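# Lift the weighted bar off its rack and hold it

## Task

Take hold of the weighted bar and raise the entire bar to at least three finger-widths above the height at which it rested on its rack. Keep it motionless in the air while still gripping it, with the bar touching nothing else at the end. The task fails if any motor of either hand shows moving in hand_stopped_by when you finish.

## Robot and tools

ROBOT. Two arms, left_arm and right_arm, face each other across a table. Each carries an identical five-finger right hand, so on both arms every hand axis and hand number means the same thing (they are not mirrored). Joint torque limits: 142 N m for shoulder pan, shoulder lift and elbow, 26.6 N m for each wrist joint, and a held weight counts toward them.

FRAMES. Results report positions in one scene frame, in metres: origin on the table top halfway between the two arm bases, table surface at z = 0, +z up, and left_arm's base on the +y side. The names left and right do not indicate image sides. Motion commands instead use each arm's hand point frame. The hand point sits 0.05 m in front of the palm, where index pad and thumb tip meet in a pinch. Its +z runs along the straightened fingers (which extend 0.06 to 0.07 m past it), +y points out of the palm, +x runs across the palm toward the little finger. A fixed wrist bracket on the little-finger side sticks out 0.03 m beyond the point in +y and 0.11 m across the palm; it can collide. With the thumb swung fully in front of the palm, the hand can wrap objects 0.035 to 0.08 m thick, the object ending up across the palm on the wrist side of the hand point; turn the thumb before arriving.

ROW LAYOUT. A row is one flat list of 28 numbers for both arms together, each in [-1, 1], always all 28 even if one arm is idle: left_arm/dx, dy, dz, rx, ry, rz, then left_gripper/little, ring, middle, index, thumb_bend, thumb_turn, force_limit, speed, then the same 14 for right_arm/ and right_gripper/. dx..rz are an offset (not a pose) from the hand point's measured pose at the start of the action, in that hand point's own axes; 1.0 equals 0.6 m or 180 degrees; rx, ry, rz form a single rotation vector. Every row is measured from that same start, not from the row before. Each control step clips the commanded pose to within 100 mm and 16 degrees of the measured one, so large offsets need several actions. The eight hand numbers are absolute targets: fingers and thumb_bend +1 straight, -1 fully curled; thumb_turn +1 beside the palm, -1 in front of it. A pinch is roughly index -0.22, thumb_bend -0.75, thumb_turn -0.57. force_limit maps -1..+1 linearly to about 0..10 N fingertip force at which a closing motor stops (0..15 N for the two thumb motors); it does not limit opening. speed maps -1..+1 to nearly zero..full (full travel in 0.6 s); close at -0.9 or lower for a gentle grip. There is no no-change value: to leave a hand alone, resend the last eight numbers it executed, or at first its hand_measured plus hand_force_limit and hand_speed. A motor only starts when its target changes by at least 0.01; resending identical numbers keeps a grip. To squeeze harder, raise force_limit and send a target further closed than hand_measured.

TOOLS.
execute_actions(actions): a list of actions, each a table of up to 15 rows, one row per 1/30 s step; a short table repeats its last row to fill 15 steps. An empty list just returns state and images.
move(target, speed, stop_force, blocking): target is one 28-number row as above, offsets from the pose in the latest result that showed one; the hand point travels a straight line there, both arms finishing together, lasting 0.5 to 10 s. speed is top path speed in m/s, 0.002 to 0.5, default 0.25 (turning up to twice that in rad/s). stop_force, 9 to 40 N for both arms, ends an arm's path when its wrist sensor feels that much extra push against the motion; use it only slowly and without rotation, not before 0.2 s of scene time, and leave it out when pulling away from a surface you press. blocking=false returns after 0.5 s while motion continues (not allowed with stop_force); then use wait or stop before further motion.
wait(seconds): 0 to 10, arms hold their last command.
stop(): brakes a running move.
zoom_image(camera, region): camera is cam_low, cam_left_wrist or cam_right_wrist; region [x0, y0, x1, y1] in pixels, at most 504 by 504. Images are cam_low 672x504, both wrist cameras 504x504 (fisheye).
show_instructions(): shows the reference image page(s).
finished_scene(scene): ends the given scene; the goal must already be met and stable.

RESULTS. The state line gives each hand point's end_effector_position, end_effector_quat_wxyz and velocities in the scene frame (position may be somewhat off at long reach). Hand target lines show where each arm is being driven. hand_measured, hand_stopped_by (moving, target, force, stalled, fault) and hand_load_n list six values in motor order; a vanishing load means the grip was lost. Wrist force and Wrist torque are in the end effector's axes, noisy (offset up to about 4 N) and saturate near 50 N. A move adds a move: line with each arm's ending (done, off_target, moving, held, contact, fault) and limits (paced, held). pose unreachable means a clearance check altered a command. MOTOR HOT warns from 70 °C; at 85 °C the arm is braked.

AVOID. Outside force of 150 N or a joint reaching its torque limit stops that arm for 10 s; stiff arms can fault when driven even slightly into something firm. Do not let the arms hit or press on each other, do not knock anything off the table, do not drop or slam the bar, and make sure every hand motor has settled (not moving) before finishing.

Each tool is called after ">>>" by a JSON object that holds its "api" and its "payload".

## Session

>>> {"api": "execute_actions", "payload": {"actions": []}}

Scene clock: 0.00 s.
left_arm: end_effector_position=(+0.2979, +0.4710, +0.4701) hand_measured=(+1.000, +1.000, +1.000, +1.000, +1.000, +1.000) hand_load_n=(+0.0, +0.0, +0.0, +0.0, +0.0, +0.0) hand_stopped_by=(target, target, target, target, target, target) hand_force_limit=0.00 hand_speed=-0.80 end_effector_quat_wxyz=(-0.019, +0.376, +0.926, +0.002) end_effector_velocity=(-0.000, -0.000, +0.000) end_effector_angular_velocity=(-0.000, +0.001, -0.001) | right_arm: end_effector_position=(+0.1112, -0.2518, +0.4742) hand_measured=(+1.000, +1.000, +1.000, +1.000, +1.000, +1.000) hand_load_n=(+0.0, +0.0, +0.0, +0.0, +0.0, +0.0) hand_stopped_by=(target, target, target, target, target, target) hand_force_limit=0.00 hand_speed=-0.80 end_effector_quat_wxyz=(-0.014, -0.400, +0.916, -0.012) end_effector_velocity=(+0.000, +0.000, +0.000) end_effector_angular_velocity=(+0.000, -0.001, -0.002)
Joint positions: left_arm=[ 0.549 -1.72   1.366  1.957  1.592 -1.86 ] | right_arm=[-1.217 -1.716  1.351  1.966  1.592 -1.903]
Joint velocities: left_arm=[-0.001 -0.    -0.001  0.001  0.001 -0.   ] | right_arm=[ 0.     0.001 -0.001  0.     0.     0.002]
Motor temperatures (°C, as the motors report them): left_arm=[23 21 21 25 32 28] | right_arm=[18 24 24 31 26 25]
Wrist force (N, on the end effector, along its own x y z axes, offset not removed): no reading
Wrist torque (N m, same axes, about the end effector's origin, offset not removed): no reading
Hand target (left_arm): +0.298, +0.471, +0.470; -0.019, +0.376, +0.926, +0.002
Hand target (right_arm): +0.111, -0.252, +0.474; -0.014, -0.400, +0.916, -0.012

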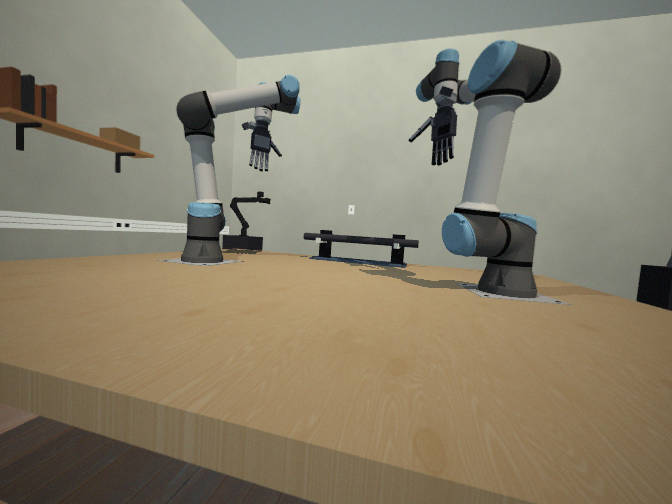

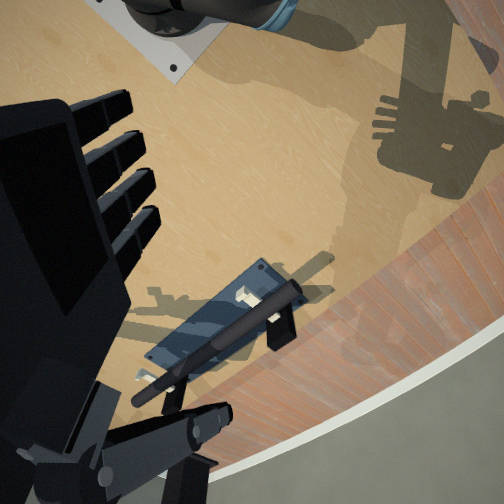

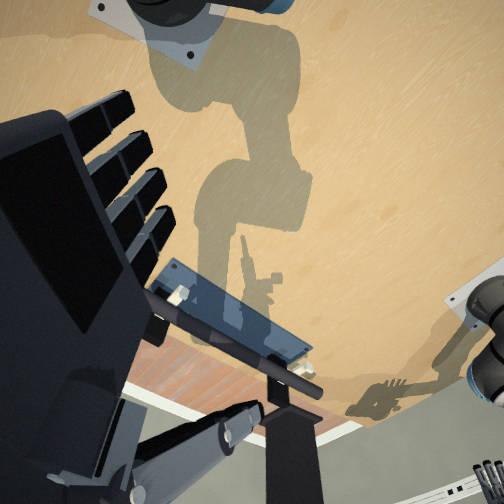

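>>> {"api": "move", "payload": {"target": [0,0,0,0,0,0, 1,1,1,1,1,1,0,-0.8, -0.691,-0.127,0.373,0.474,-0.186,-0.186, 1,1,1,1,1,-1,0,0]}}

Scene clock: 8.47 s.
left_arm: end_effector_position=(+0.2979, +0.4710, +0.4701) hand_measured=(+1.000, +1.000, +1.000, +1.000, +1.000, +1.000) hand_load_n=(+0.0, +0.0, +0.0, +0.0, +0.0, +0.0) hand_stopped_by=(target, target, target, target, target, target) hand_force_limit=0.00 hand_speed=-0.80 end_effector_quat_wxyz=(-0.019, +0.376, +0.926, +0.002) end_effector_velocity=(+0.001, -0.000, +0.000) end_effector_angular_velocity=(-0.001, -0.003, -0.000) | right_arm: end_effector_position=(+0.4459, -0.0074, +0.2370) hand_measured=(+1.000, +1.000, +1.000, +1.000, +1.000, -1.000) hand_load_n=(+0.0, +0.0, +0.0, +0.0, +0.0, +0.0) hand_stopped_by=(target, target, target, target, target, target) hand_force_limit=0.00 hand_speed=0.00 end_effector_quat_wxyz=(+0.486, -0.513, +0.497, -0.504) end_effector_velocity=(+0.001, +0.001, -0.001) end_effector_angular_velocity=(-0.001, -0.017, +0.009)
Joint positions: left_arm=[ 0.549 -1.72   1.366  1.957  1.592 -1.86 ] | right_arm=[-0.747 -1.225  1.644 -0.386  2.533 -3.148]
Joint velocities: left_arm=[-0.     0.    -0.002 -0.001 -0.002 -0.   ] | right_arm=[-0.001 -0.004  0.02  -0.047 -0.01  -0.026]
Motor temperatures (°C, as the motors report them): left_arm=[23 21 21 25 32 28] | right_arm=[18 24 24 31 26 25]
Wrist force (N, on the end effector, along its own x y z axes, offset not removed): left_arm=[0.1 2.8 1.5] | right_arm=[-4.6 -1.2 -1.4]
Wrist torque (N m, same axes, about the end effector's origin, offset not removed): left_arm=[0.20 -0.19 0.16] | right_arm=[-0.02 0.65 -0.28]
Hand target (left_arm): +0.298, +0.471, +0.470; -0.019, +0.376, +0.926, +0.002
Hand target (right_arm): +0.446, -0.007, +0.237; +0.487, -0.513, +0.496, -0.504
Off the commanded pose (left_arm): 0.000 m, 0 deg.
Off the commanded pose (right_arm): 0.001 m, 0 deg.
move: done

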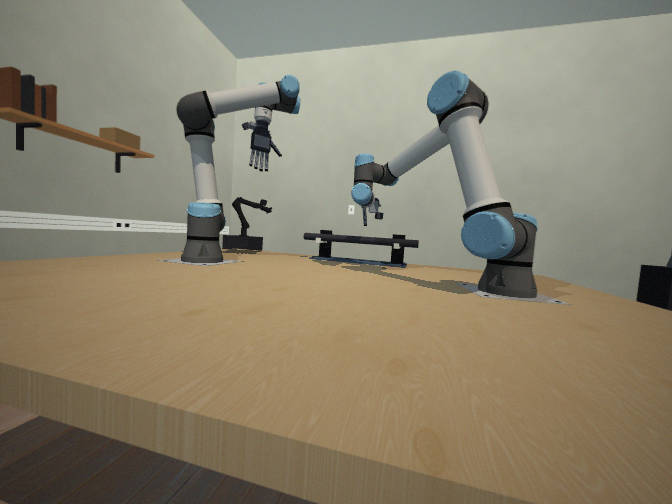

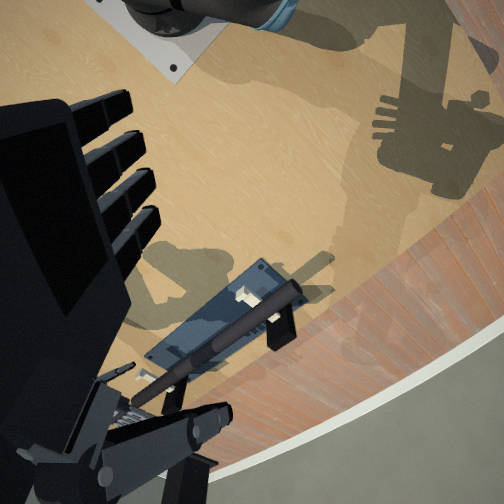

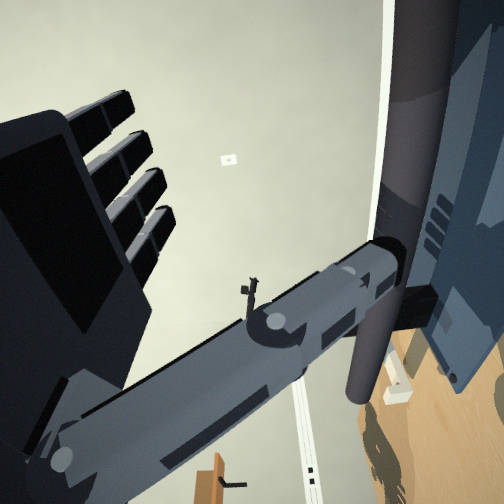

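>>> {"api": "move", "payload": {"target": [0,0,0,0,0,0, 1,1,1,1,1,1,0,-0.8, 0,0.145,0.09,-0.083,0,0, 1,1,1,1,1,-1,0,0], "speed": 0.15}}

Scene clock: 12.60 s.
left_arm: end_effector_position=(+0.2979, +0.4710, +0.4701) hand_measured=(+1.000, +1.000, +1.000, +1.000, +1.000, +1.000) hand_load_n=(+0.0, +0.0, +0.0, +0.0, +0.0, +0.0) hand_stopped_by=(target, target, target, target, target, target) hand_force_limit=0.00 hand_speed=-0.80 end_effector_quat_wxyz=(-0.019, +0.376, +0.926, +0.002) end_effector_velocity=(-0.000, +0.000, +0.000) end_effector_angular_velocity=(+0.001, -0.000, -0.001) | right_arm: end_effector_position=(+0.4979, -0.0104, +0.1494) hand_measured=(+1.000, +1.000, +1.000, +1.000, +1.000, -1.000) hand_load_n=(+0.0, +0.0, +0.0, +0.0, +0.0, +0.0) hand_stopped_by=(target, target, target, target, target, target) hand_force_limit=0.00 hand_speed=0.00 end_effector_quat_wxyz=(+0.416, -0.572, +0.558, -0.435) end_effector_velocity=(+0.001, +0.000, -0.002) end_effector_angular_velocity=(-0.001, +0.009, -0.000)
Joint positions: left_arm=[ 0.549 -1.72   1.366  1.957  1.592 -1.86 ] | right_arm=[-0.865 -1.046  1.471 -0.015  2.38  -2.871]
Joint velocities: left_arm=[-0.001  0.    -0.     0.001 -0.001  0.   ] | right_arm=[-0.003  0.007 -0.008  0.013 -0.005  0.006]
Motor temperatures (°C, as the motors report them): left_arm=[23 21 21 25 32 28] | right_arm=[18 24 24 31 26 25]
Wrist force (N, on the end effector, along its own x y z axes, offset not removed): left_arm=[0.0 1.7 2.5] | right_arm=[-2.5 2.2 0.8]
Wrist torque (N m, same axes, about the end effector's origin, offset not removed): left_arm=[0.00 -0.07 -0.06] | right_arm=[0.13 0.31 -0.12]
Hand target (left_arm): +0.298, +0.471, +0.470; -0.019, +0.376, +0.926, +0.002
Hand target (right_arm): +0.498, -0.010, +0.149; -0.416, +0.572, -0.558, +0.435
Off the commanded pose (left_arm): 0.000 m, 0 deg.
Off the commanded pose (right_arm): 0.000 m, 0 deg.
move: done

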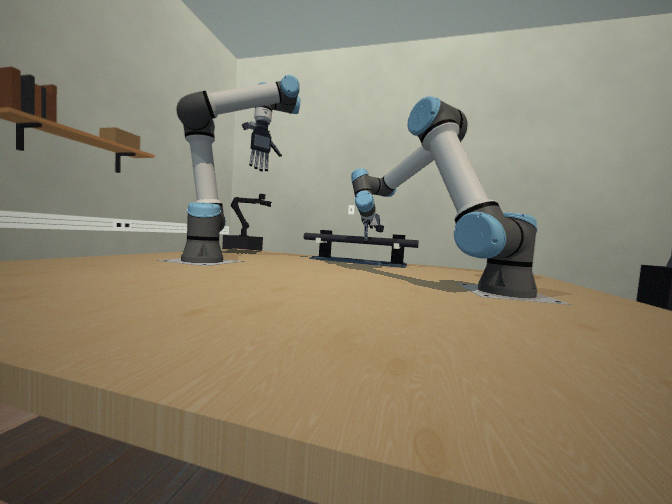

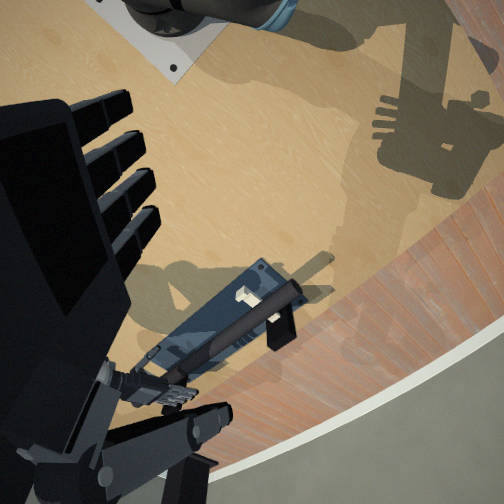

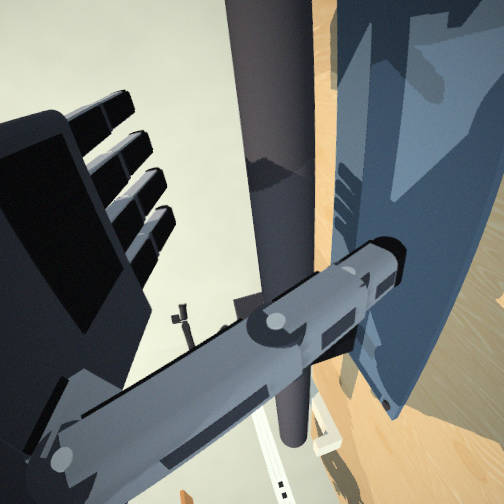

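>>> {"api": "move", "payload": {"target": [0,0,0,0,0,0, 1,1,1,1,1,1,0,-0.8, 0,0.1,0.09,0,0,0, 1,1,1,1,1,-1,0,0], "speed": 0.03, "stop_force": 10}}

Scene clock: 19.33 s.
left_arm: end_effector_position=(+0.2979, +0.4710, +0.4701) hand_measured=(+1.000, +1.000, +1.000, +1.000, +1.000, +1.000) hand_load_n=(+0.0, +0.0, +0.0, +0.0, +0.0, +0.0) hand_stopped_by=(target, target, target, target, target, target) hand_force_limit=0.00 hand_speed=-0.80 end_effector_quat_wxyz=(-0.019, +0.376, +0.926, +0.002) end_effector_velocity=(+0.000, -0.000, +0.000) end_effector_angular_velocity=(-0.000, -0.002, -0.000) | right_arm: end_effector_position=(+0.5279, -0.0124, +0.0879) hand_measured=(+1.000, +1.000, +1.000, +1.000, +1.000, -1.000) hand_load_n=(+0.0, +0.0, +0.0, +0.5, +0.0, +0.0) hand_stopped_by=(target, target, target, target, target, target) hand_force_limit=0.00 hand_speed=0.00 end_effector_quat_wxyz=(+0.416, -0.572, +0.558, -0.435) end_effector_velocity=(-0.002, +0.000, +0.003) end_effector_angular_velocity=(-0.000, -0.000, +0.000)
Joint positions: left_arm=[ 0.549 -1.72   1.366  1.957  1.592 -1.86 ] | right_arm=[-0.909 -0.955  1.495 -0.146  2.34  -2.895]
Joint velocities: left_arm=[ 0.     0.    -0.    -0.001 -0.001  0.   ] | right_arm=[ 0.004 -0.005 -0.     0.006  0.003  0.002]
Motor temperatures (°C, as the motors report them): left_arm=[23 21 21 25 32 28] | right_arm=[18 24 24 31 26 25]
Wrist force (N, on the end effector, along its own x y z axes, offset not removed): left_arm=[0.4 2.3 2.2] | right_arm=[1.2 -18.4 -4.5]
Wrist torque (N m, same axes, about the end effector's origin, offset not removed): left_arm=[0.02 -0.28 0.10] | right_arm=[0.94 0.14 0.24]
Hand target (left_arm): +0.298, +0.471, +0.470; -0.019, +0.376, +0.926, +0.002
Hand target (right_arm): +0.528, -0.012, +0.088; -0.416, +0.572, -0.558, +0.435
Off the commanded pose (left_arm): 0.000 m, 0 deg.
Off the commanded pose (right_arm): 0.012 m, 0 deg.
move: contact (right_arm)

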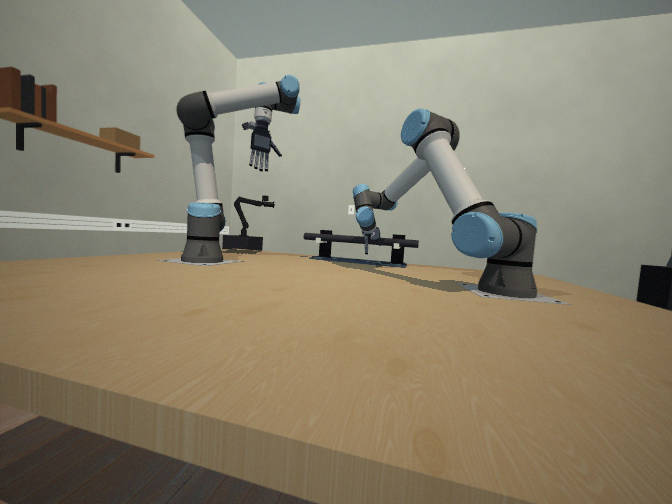

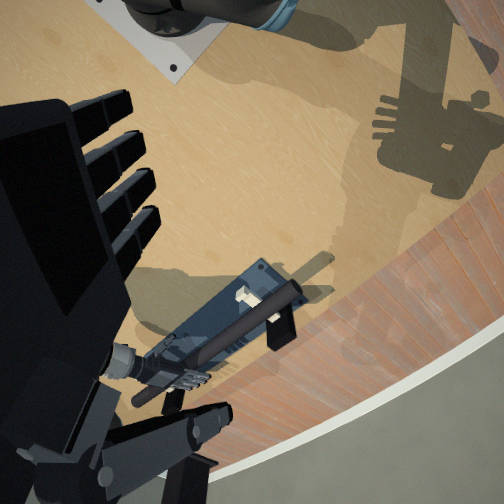

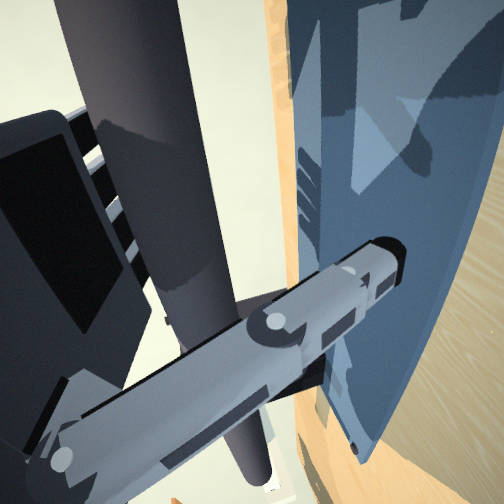

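>>> {"api": "move", "payload": {"target": [0,0,0,0,0,0, 1,1,1,1,1,1,0,-0.8, 0,-0.012,0.055,0,0,0, 1,1,1,1,1,-1,0,0], "speed": 0.05}}

>>> {"api": "execute_actions", "payload": {"actions": [[[0,0,0,0,0,0, 1,1,1,1,1,1,0,-0.8, 0,0,0,0,0,0, -1,-1,-1,-1,1,-1,1,-0.5]],[[0,0,0,0,0,0, 1,1,1,1,1,1,0,-0.8, 0,0,0,0,0,0, -1,-1,-1,-1,1,-1,1,-0.5]],[[0,0,0,0,0,0, 1,1,1,1,1,1,0,-0.8, 0,0,0,0,0,0, -1,-1,-1,-1,1,-1,1,-0.5]],[[0,0,0,0,0,0, 1,1,1,1,1,1,0,-0.8, 0,0,0,0,0,0, -1,-1,-1,-1,1,-1,1,-0.5]],[[0,0,0,0,0,0, 1,1,1,1,1,1,0,-0.8, 0,0,0,0,0,0, -1,-1,-1,-1,1,-1,1,-0.5]]]}}

Scene clock: 27.00 s.
left_arm: end_effector_position=(+0.2979, +0.4710, +0.4701) hand_measured=(+1.000, +1.000, +1.000, +1.000, +1.000, +1.000) hand_load_n=(+0.0, +0.0, +0.0, +0.0, +0.0, +0.0) hand_stopped_by=(target, target, target, target, target, target) hand_force_limit=0.00 hand_speed=-0.80 end_effector_quat_wxyz=(-0.019, +0.376, +0.926, +0.002) end_effector_velocity=(-0.000, +0.000, +0.000) end_effector_angular_velocity=(+0.000, -0.001, -0.002) | right_arm: end_effector_position=(+0.5613, -0.0125, +0.0860) hand_measured=(+1.000, +1.000, +1.000, +1.000, +1.000, -1.000) hand_load_n=(+0.0, +0.0, +0.0, +0.0, +0.0, +0.0) hand_stopped_by=(target, target, target, target, target, target) hand_force_limit=0.00 hand_speed=0.00 end_effector_quat_wxyz=(+0.416, -0.572, +0.558, -0.435) end_effector_velocity=(+0.002, +0.000, -0.001) end_effector_angular_velocity=(-0.000, +0.002, +0.001)
Joint positions: left_arm=[ 0.549 -1.72   1.366  1.957  1.592 -1.86 ] | right_arm=[-0.951 -0.92   1.437 -0.139  2.301 -2.917]
Joint velocities: left_arm=[-0.002 -0.001 -0.     0.001 -0.001  0.   ] | right_arm=[-0.003  0.004 -0.005  0.002 -0.004 -0.   ]
Motor temperatures (°C, as the motors report them): left_arm=[23 21 21 25 32 28] | right_arm=[18 24 24 31 26 25]
Wrist force (N, on the end effector, along its own x y z axes, offset not removed): left_arm=[-1.3 0.9 6.1] | right_arm=[15.6 -43.3 -21.1]
Wrist torque (N m, same axes, about the end effector's origin, offset not removed): left_arm=[-0.50 -0.01 -0.14] | right_arm=[-0.41 -0.46 0.22]
Hand target (left_arm): +0.298, +0.471, +0.470; -0.019, +0.376, +0.926, +0.002
Hand target (right_arm): +0.562, -0.013, +0.086; -0.416, +0.572, -0.558, +0.435
Off the commanded pose (left_arm): 0.000 m, 0 deg.
Off the commanded pose (right_arm): 0.000 m, 0 deg.
move: done

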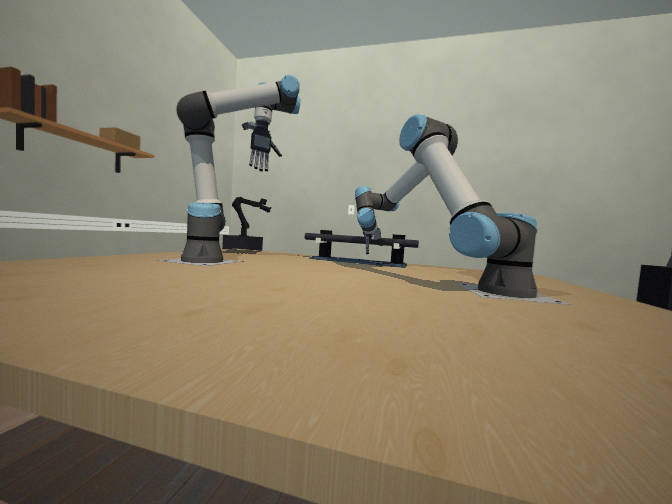

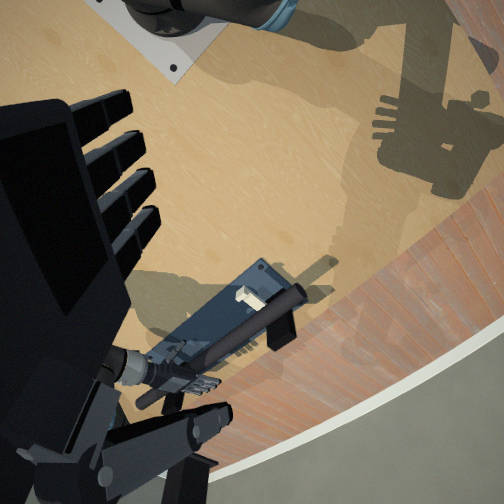

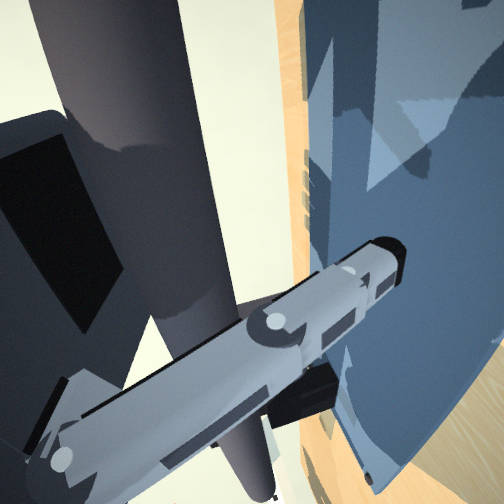

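Scene clock: 29.50 s.
left_arm: end_effector_position=(+0.2979, +0.4710, +0.4701) hand_measured=(+1.000, +1.000, +1.000, +1.000, +1.000, +1.000) hand_load_n=(+0.0, +0.0, +0.0, +0.0, +0.0, +0.0) hand_stopped_by=(target, target, target, target, target, target) hand_force_limit=0.00 hand_speed=-0.80 end_effector_quat_wxyz=(-0.019, +0.376, +0.926, +0.002) end_effector_velocity=(-0.000, -0.000, -0.000) end_effector_angular_velocity=(-0.001, +0.001, +0.001) | right_arm: end_effector_position=(+0.5616, -0.0123, +0.0864) hand_measured=(-0.318, -0.238, -0.132, +0.006, +1.000, -1.000) hand_load_n=(+11.5, +4.0, +1.0, +0.0, +0.0, +0.0) hand_stopped_by=(force, force, force, force, target, target) hand_force_limit=1.00 hand_speed=-0.50 end_effector_quat_wxyz=(+0.416, -0.571, +0.558, -0.435) end_effector_velocity=(+0.000, -0.000, -0.000) end_effector_angular_velocity=(-0.000, +0.000, -0.000)
Joint positions: left_arm=[ 0.549 -1.72   1.366  1.957  1.592 -1.86 ] | right_arm=[-0.952 -0.92   1.437 -0.139  2.301 -2.917]
Joint velocities: left_arm=[ 0.001  0.     0.001 -0.001  0.002  0.   ] | right_arm=[-0.  0.  0. -0.  0. -0.]
Motor temperatures (°C, as the motors report them): left_arm=[23 21 21 25 32 28] | right_arm=[18 24 24 31 26 25]
Wrist force (N, on the end effector, along its own x y z axes, offset not removed): left_arm=[-0.2 -1.7 4.9] | right_arm=[6.7 -50.0 11.9]
Wrist torque (N m, same axes, about the end effector's origin, offset not removed): left_arm=[-0.63 -0.18 -0.09] | right_arm=[1.76 -1.97 -1.29]
Hand target (left_arm): +0.298, +0.471, +0.470; -0.019, +0.376, +0.926, +0.002
Hand target (right_arm): +0.562, -0.012, +0.086; -0.416, +0.571, -0.558, +0.435
Off the commanded pose (left_arm): 0.000 m, 0 deg.
Off the commanded pose (right_arm): 0.000 m, 0 deg.

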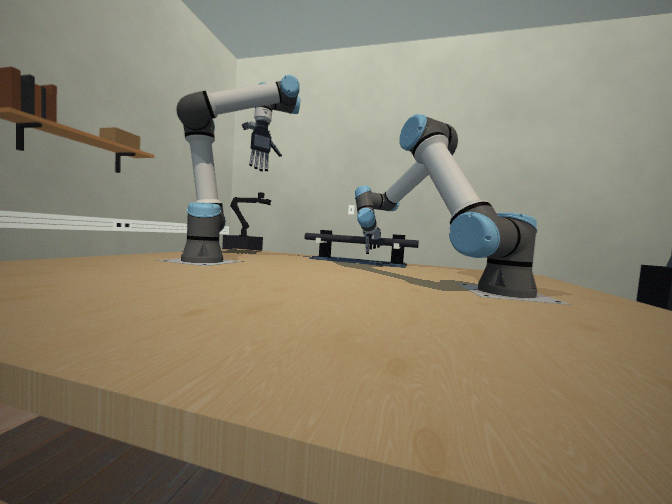

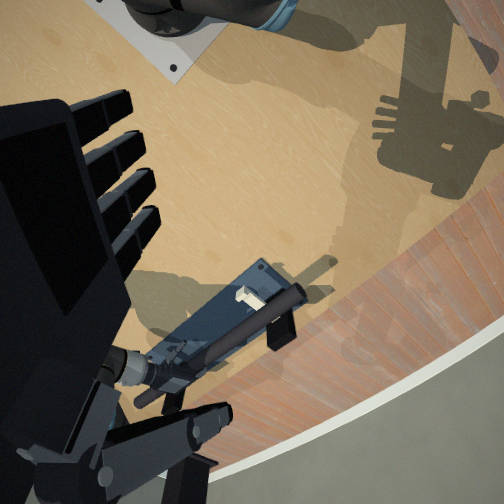

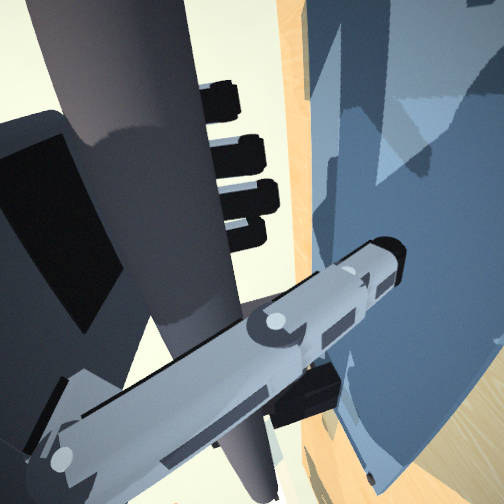

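>>> {"api": "move", "payload": {"target": [0,0,0,0,0,0, 1,1,1,1,1,1,0,-0.8, 0,-0.015,0,0,0,0, -1,-1,-1,-1,1,-1,1,-0.5], "speed": 0.03}}

>>> {"api": "execute_actions", "payload": {"actions": [[[0,0,0,0,0,0, 1,1,1,1,1,1,0,-0.8, 0,0,0,0,0,0, -0.98,-0.98,-0.98,-0.98,-1,-1,1,-0.5]],[[0,0,0,0,0,0, 1,1,1,1,1,1,0,-0.8, 0,0,0,0,0,0, -0.98,-0.98,-0.98,-0.98,-1,-1,1,-0.5]],[[0,0,0,0,0,0, 1,1,1,1,1,1,0,-0.8, 0,0,0,0,0,0, -0.98,-0.98,-0.98,-0.98,-1,-1,1,-0.5]],[[0,0,0,0,0,0, 1,1,1,1,1,1,0,-0.8, 0,0,0,0,0,0, -0.98,-0.98,-0.98,-0.98,-1,-1,1,-0.5]],[[0,0,0,0,0,0, 1,1,1,1,1,1,0,-0.8, 0,0,0,0,0,0, -0.98,-0.98,-0.98,-0.98,-1,-1,1,-0.5]]]}}

Scene clock: 38.40 s.
left_arm: end_effector_position=(+0.2979, +0.4710, +0.4701) hand_measured=(+1.000, +1.000, +1.000, +1.000, +1.000, +1.000) hand_load_n=(+0.0, +0.0, +0.0, +0.0, +0.0, +0.0) hand_stopped_by=(target, target, target, target, target, target) hand_force_limit=0.00 hand_speed=-0.80 end_effector_quat_wxyz=(-0.019, +0.376, +0.926, +0.002) end_effector_velocity=(-0.000, +0.000, +0.000) end_effector_angular_velocity=(-0.001, +0.001, -0.000) | right_arm: end_effector_position=(+0.5639, -0.0121, +0.0948) hand_measured=(-0.320, -0.238, -0.132, +0.006, +1.000, -1.000) hand_load_n=(+0.0, +0.0, +0.0, +0.0, +0.0, +0.0) hand_stopped_by=(force, force, force, force, target, target) hand_force_limit=1.00 hand_speed=-0.50 end_effector_quat_wxyz=(+0.416, -0.571, +0.558, -0.435) end_effector_velocity=(+0.001, -0.000, +0.003) end_effector_angular_velocity=(+0.001, -0.001, -0.001)
Joint positions: left_arm=[ 0.549 -1.72   1.366  1.957  1.592 -1.86 ] | right_arm=[-0.954 -0.926  1.424 -0.121  2.298 -2.918]
Joint velocities: left_arm=[ 0.    -0.001 -0.001  0.001  0.002  0.   ] | right_arm=[-0.001 -0.002 -0.004  0.005 -0.     0.   ]
Motor temperatures (°C, as the motors report them): left_arm=[23 21 21 25 32 28] | right_arm=[18 24 24 31 26 25]
Wrist force (N, on the end effector, along its own x y z axes, offset not removed): left_arm=[1.2 0.8 4.2] | right_arm=[-0.5 1.2 -1.2]
Wrist torque (N m, same axes, about the end effector's origin, offset not removed): left_arm=[-0.08 -0.43 -0.05] | right_arm=[0.31 0.05 0.08]
Hand target (left_arm): +0.298, +0.471, +0.470; -0.019, +0.376, +0.926, +0.002
Hand target (right_arm): +0.564, -0.012, +0.095; -0.416, +0.571, -0.558, +0.435
Off the commanded pose (left_arm): 0.000 m, 0 deg.
Off the commanded pose (right_arm): 0.000 m, 0 deg.
move: done

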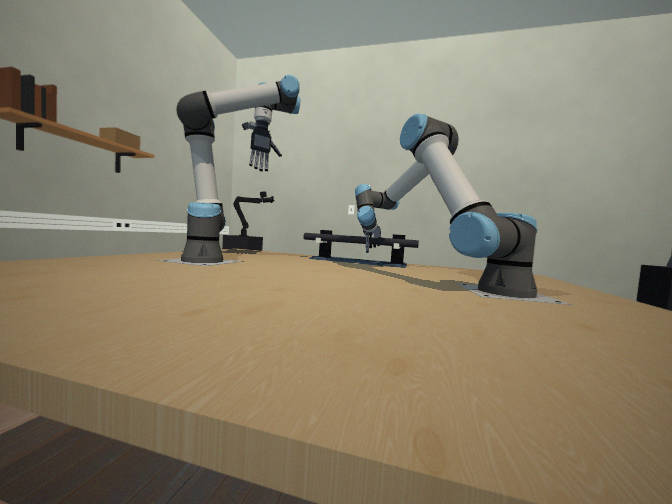

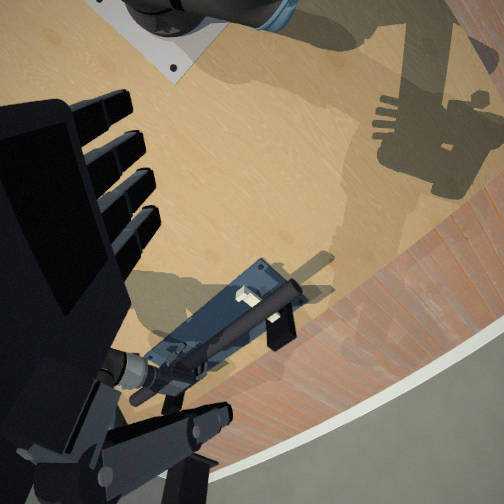

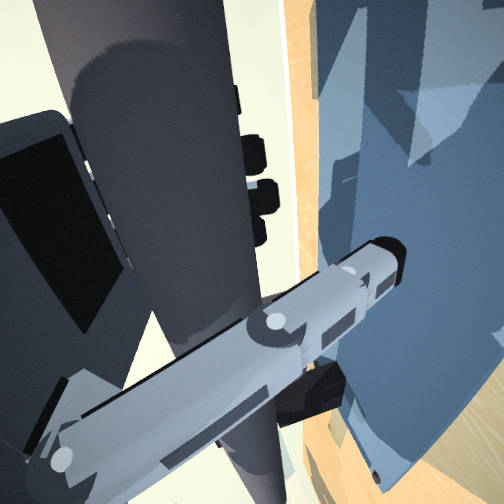

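Scene clock: 40.90 s.
left_arm: end_effector_position=(+0.2979, +0.4710, +0.4701) hand_measured=(+1.000, +1.000, +1.000, +1.000, +1.000, +1.000) hand_load_n=(+0.0, +0.0, +0.0, +0.0, +0.0, +0.0) hand_stopped_by=(target, target, target, target, target, target) hand_force_limit=0.00 hand_speed=-0.80 end_effector_quat_wxyz=(-0.019, +0.376, +0.926, +0.002) end_effector_velocity=(-0.000, +0.000, -0.000) end_effector_angular_velocity=(+0.000, -0.000, -0.000) | right_arm: end_effector_position=(+0.5639, -0.0121, +0.0947) hand_measured=(-0.688, -0.656, -0.652, -0.650, +0.466, -1.000) hand_load_n=(+11.0, +14.0, +13.0, +14.0, +14.0, +5.0) hand_stopped_by=(force, force, force, force, force, target) hand_force_limit=1.00 hand_speed=-0.50 end_effector_quat_wxyz=(+0.416, -0.571, +0.558, -0.435) end_effector_velocity=(-0.000, +0.000, +0.000) end_effector_angular_velocity=(+0.000, -0.000, +0.001)
Joint positions: left_arm=[ 0.549 -1.72   1.366  1.957  1.592 -1.86 ] | right_arm=[-0.954 -0.926  1.424 -0.12   2.298 -2.918]
Joint velocities: left_arm=[-0.    -0.001  0.001  0.    -0.    -0.   ] | right_arm=[ 0.     0.    -0.001  0.    -0.    -0.   ]
Motor temperatures (°C, as the motors report them): left_arm=[23 21 21 25 32 28] | right_arm=[18 24 24 31 26 25]
Wrist force (N, on the end effector, along its own x y z axes, offset not removed): left_arm=[-0.4 -0.2 2.6] | right_arm=[-4.3 20.3 3.6]
Wrist torque (N m, same axes, about the end effector's origin, offset not removed): left_arm=[-0.33 -0.06 -0.17] | right_arm=[0.86 -0.29 0.29]
Hand target (left_arm): +0.298, +0.471, +0.470; -0.019, +0.376, +0.926, +0.002
Hand target (right_arm): +0.564, -0.012, +0.095; -0.416, +0.571, -0.558, +0.435
Off the commanded pose (left_arm): 0.000 m, 0 deg.
Off the commanded pose (right_arm): 0.000 m, 0 deg.

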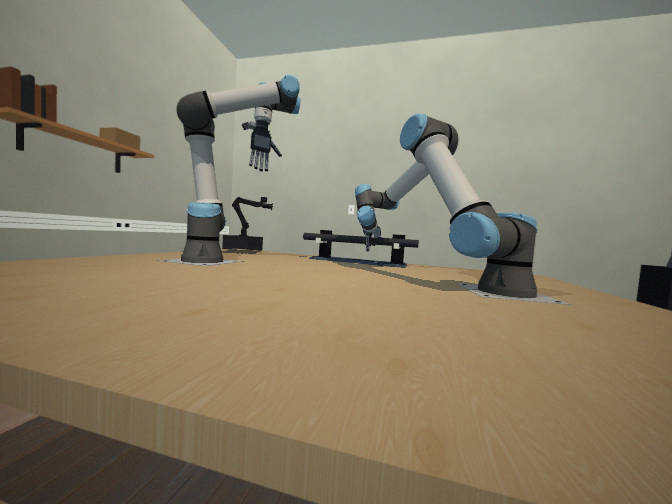

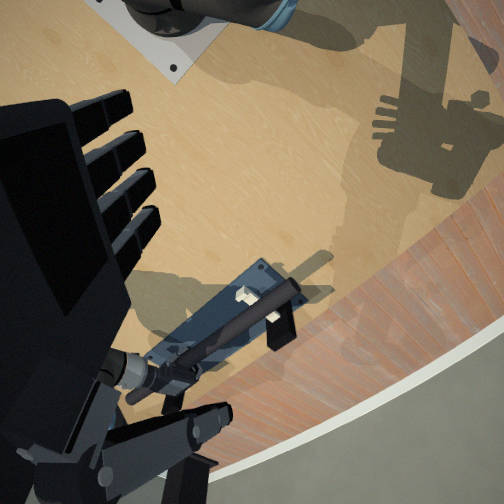

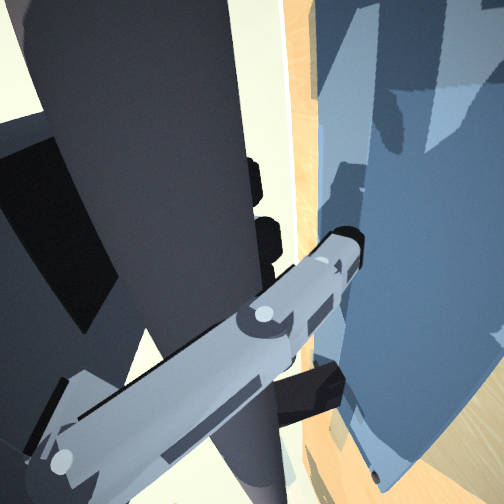

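Solid grip. Lift.

>>> {"api": "move", "payload": {"target": [0,0,0,0,0,0, 1,1,1,1,1,1,0,-0.8, 0,-0.2,0,0,0,0, -0.98,-0.98,-0.98,-0.98,-1,-1,1,-0.5], "speed": 0.1}}

Scene clock: 45.13 s.
left_arm: end_effector_position=(+0.2979, +0.4710, +0.4701) hand_measured=(+1.000, +1.000, +1.000, +1.000, +1.000, +1.000) hand_load_n=(+0.0, +0.0, +0.0, +0.0, +0.0, +0.0) hand_stopped_by=(target, target, target, target, target, target) hand_force_limit=0.00 hand_speed=-0.80 end_effector_quat_wxyz=(-0.019, +0.376, +0.926, +0.002) end_effector_velocity=(-0.000, +0.000, +0.000) end_effector_angular_velocity=(-0.001, -0.001, +0.001) | right_arm: end_effector_position=(+0.5967, -0.0085, +0.2097) hand_measured=(-0.690, -0.658, -0.652, -0.646, +0.462, -1.000) hand_load_n=(+0.0, +0.0, +2.0, +20.5, +6.0, -1.0) hand_stopped_by=(force, force, force, force, force, target) hand_force_limit=1.00 hand_speed=-0.50 end_effector_quat_wxyz=(+0.416, -0.571, +0.558, -0.435) end_effector_velocity=(+0.001, +0.001, +0.003) end_effector_angular_velocity=(+0.002, +0.000, -0.001)
Joint positions: left_arm=[ 0.549 -1.72   1.366  1.957  1.592 -1.86 ] | right_arm=[-0.988 -0.976  1.193  0.15   2.267 -2.934]
Joint velocities: left_arm=[ 0.    -0.001 -0.    -0.    -0.    -0.001] | right_arm=[-0.001  0.001 -0.01   0.009 -0.     0.002]
Motor temperatures (°C, as the motors report them): left_arm=[23 21 21 25 32 28] | right_arm=[18 24 24 31 26 25]
Wrist force (N, on the end effector, along its own x y z axes, offset not removed): left_arm=[2.0 1.5 1.3] | right_arm=[-2.7 23.9 6.1]
Wrist torque (N m, same axes, about the end effector's origin, offset not removed): left_arm=[0.15 -0.38 0.09] | right_arm=[0.81 0.57 -1.18]
Hand target (left_arm): +0.298, +0.471, +0.470; -0.019, +0.376, +0.926, +0.002
Hand target (right_arm): +0.597, -0.009, +0.210; -0.416, +0.571, -0.558, +0.435
Off the commanded pose (left_arm): 0.000 m, 0 deg.
Off the commanded pose (right_arm): 0.000 m, 0 deg.
move: done

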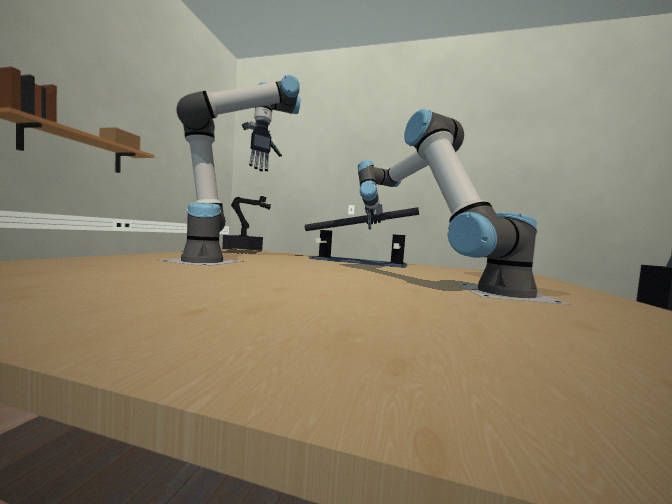

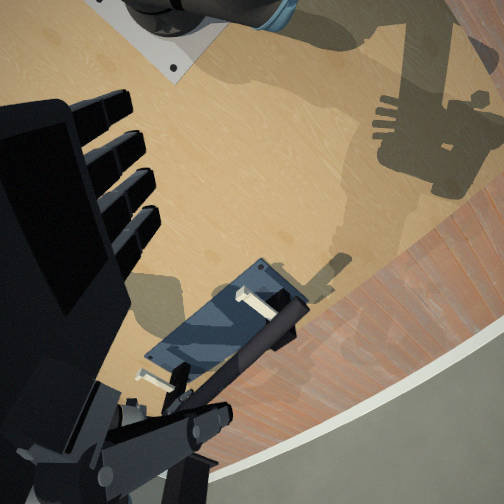

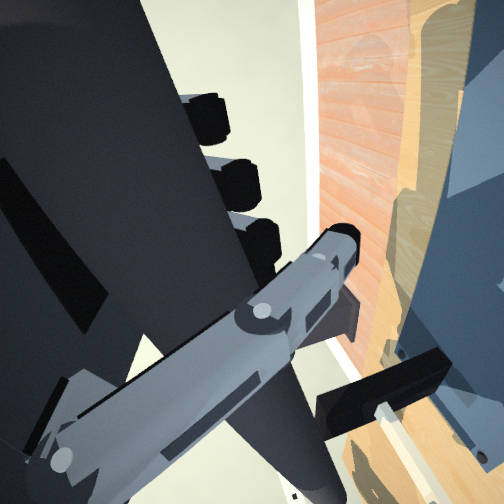

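>>> {"api": "move", "payload": {"target": [0,0,0,0,0,0, 1,1,1,1,1,1,0,-0.8, 0,-0.1,0,0,0,0, -1,-1,-1,-1,-0.98,-1,1,-0.5], "speed": 0.1}}

Scene clock: 50.17 s.
left_arm: end_effector_position=(+0.2979, +0.4710, +0.4701) hand_measured=(+1.000, +1.000, +1.000, +1.000, +1.000, +1.000) hand_load_n=(+0.0, +0.0, +0.0, +0.0, +0.0, +0.0) hand_stopped_by=(target, target, target, target, target, target) hand_force_limit=0.00 hand_speed=-0.80 end_effector_quat_wxyz=(-0.019, +0.376, +0.926, +0.002) end_effector_velocity=(+0.000, -0.000, +0.000) end_effector_angular_velocity=(+0.001, +0.000, -0.000) | right_arm: end_effector_position=(+0.6130, -0.0068, +0.2670) hand_measured=(-0.808, -0.732, -0.674, -0.642, +0.202, -1.000) hand_load_n=(+10.0, +10.0, +10.5, +21.5, +14.5, +6.5) hand_stopped_by=(force, force, force, force, force, target) hand_force_limit=1.00 hand_speed=-0.50 end_effector_quat_wxyz=(+0.417, -0.571, +0.558, -0.435) end_effector_velocity=(+0.002, -0.000, +0.003) end_effector_angular_velocity=(-0.000, +0.002, -0.002)
Joint positions: left_arm=[ 0.549 -1.72   1.366  1.957  1.592 -1.86 ] | right_arm=[-1.004 -0.969  1.033  0.297  2.252 -2.942]
Joint velocities: left_arm=[-0.     0.001 -0.     0.001 -0.    -0.   ] | right_arm=[-0.002  0.004 -0.014  0.012  0.     0.001]
Motor temperatures (°C, as the motors report them): left_arm=[23 21 21 25 32 28] | right_arm=[18 24 24 31 26 25]
Wrist force (N, on the end effector, along its own x y z axes, offset not removed): left_arm=[-0.5 2.3 0.5] | right_arm=[-2.8 26.0 5.3]
Wrist torque (N m, same axes, about the end effector's origin, offset not removed): left_arm=[0.10 0.05 -0.05] | right_arm=[1.09 0.78 -1.16]
Hand target (left_arm): +0.298, +0.471, +0.470; -0.019, +0.376, +0.926, +0.002
Hand target (right_arm): +0.613, -0.007, +0.267; -0.416, +0.571, -0.558, +0.435
Off the commanded pose (left_arm): 0.000 m, 0 deg.
Off the commanded pose (right_arm): 0.000 m, 0 deg.
move: done

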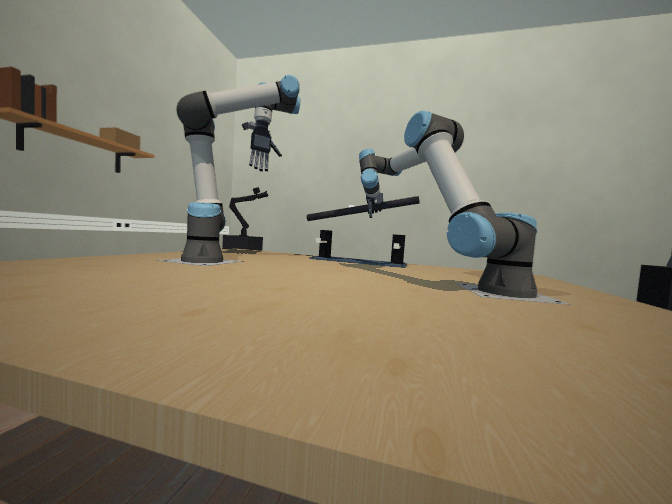

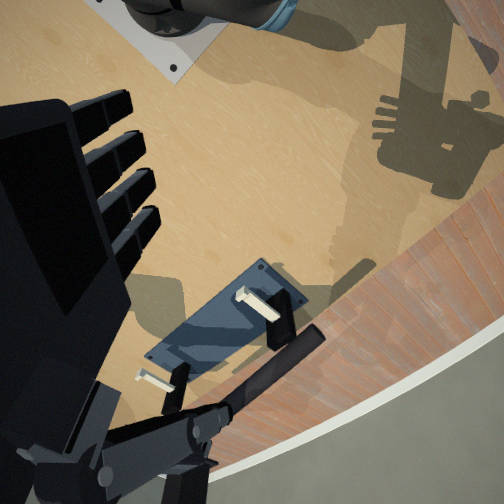

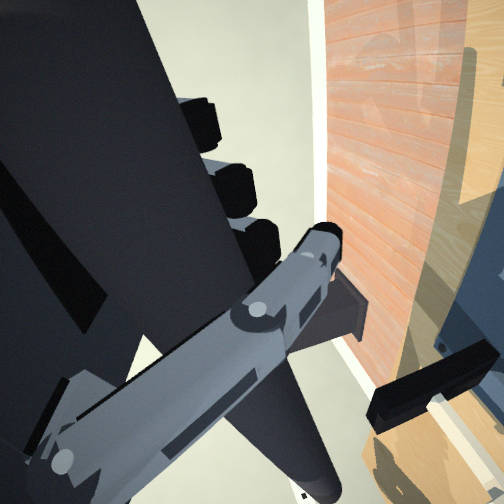

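Stable and well clear.

>>> {"api": "finished_scene", "payload": {"scene": 2}}

The scene is finished: the task was done.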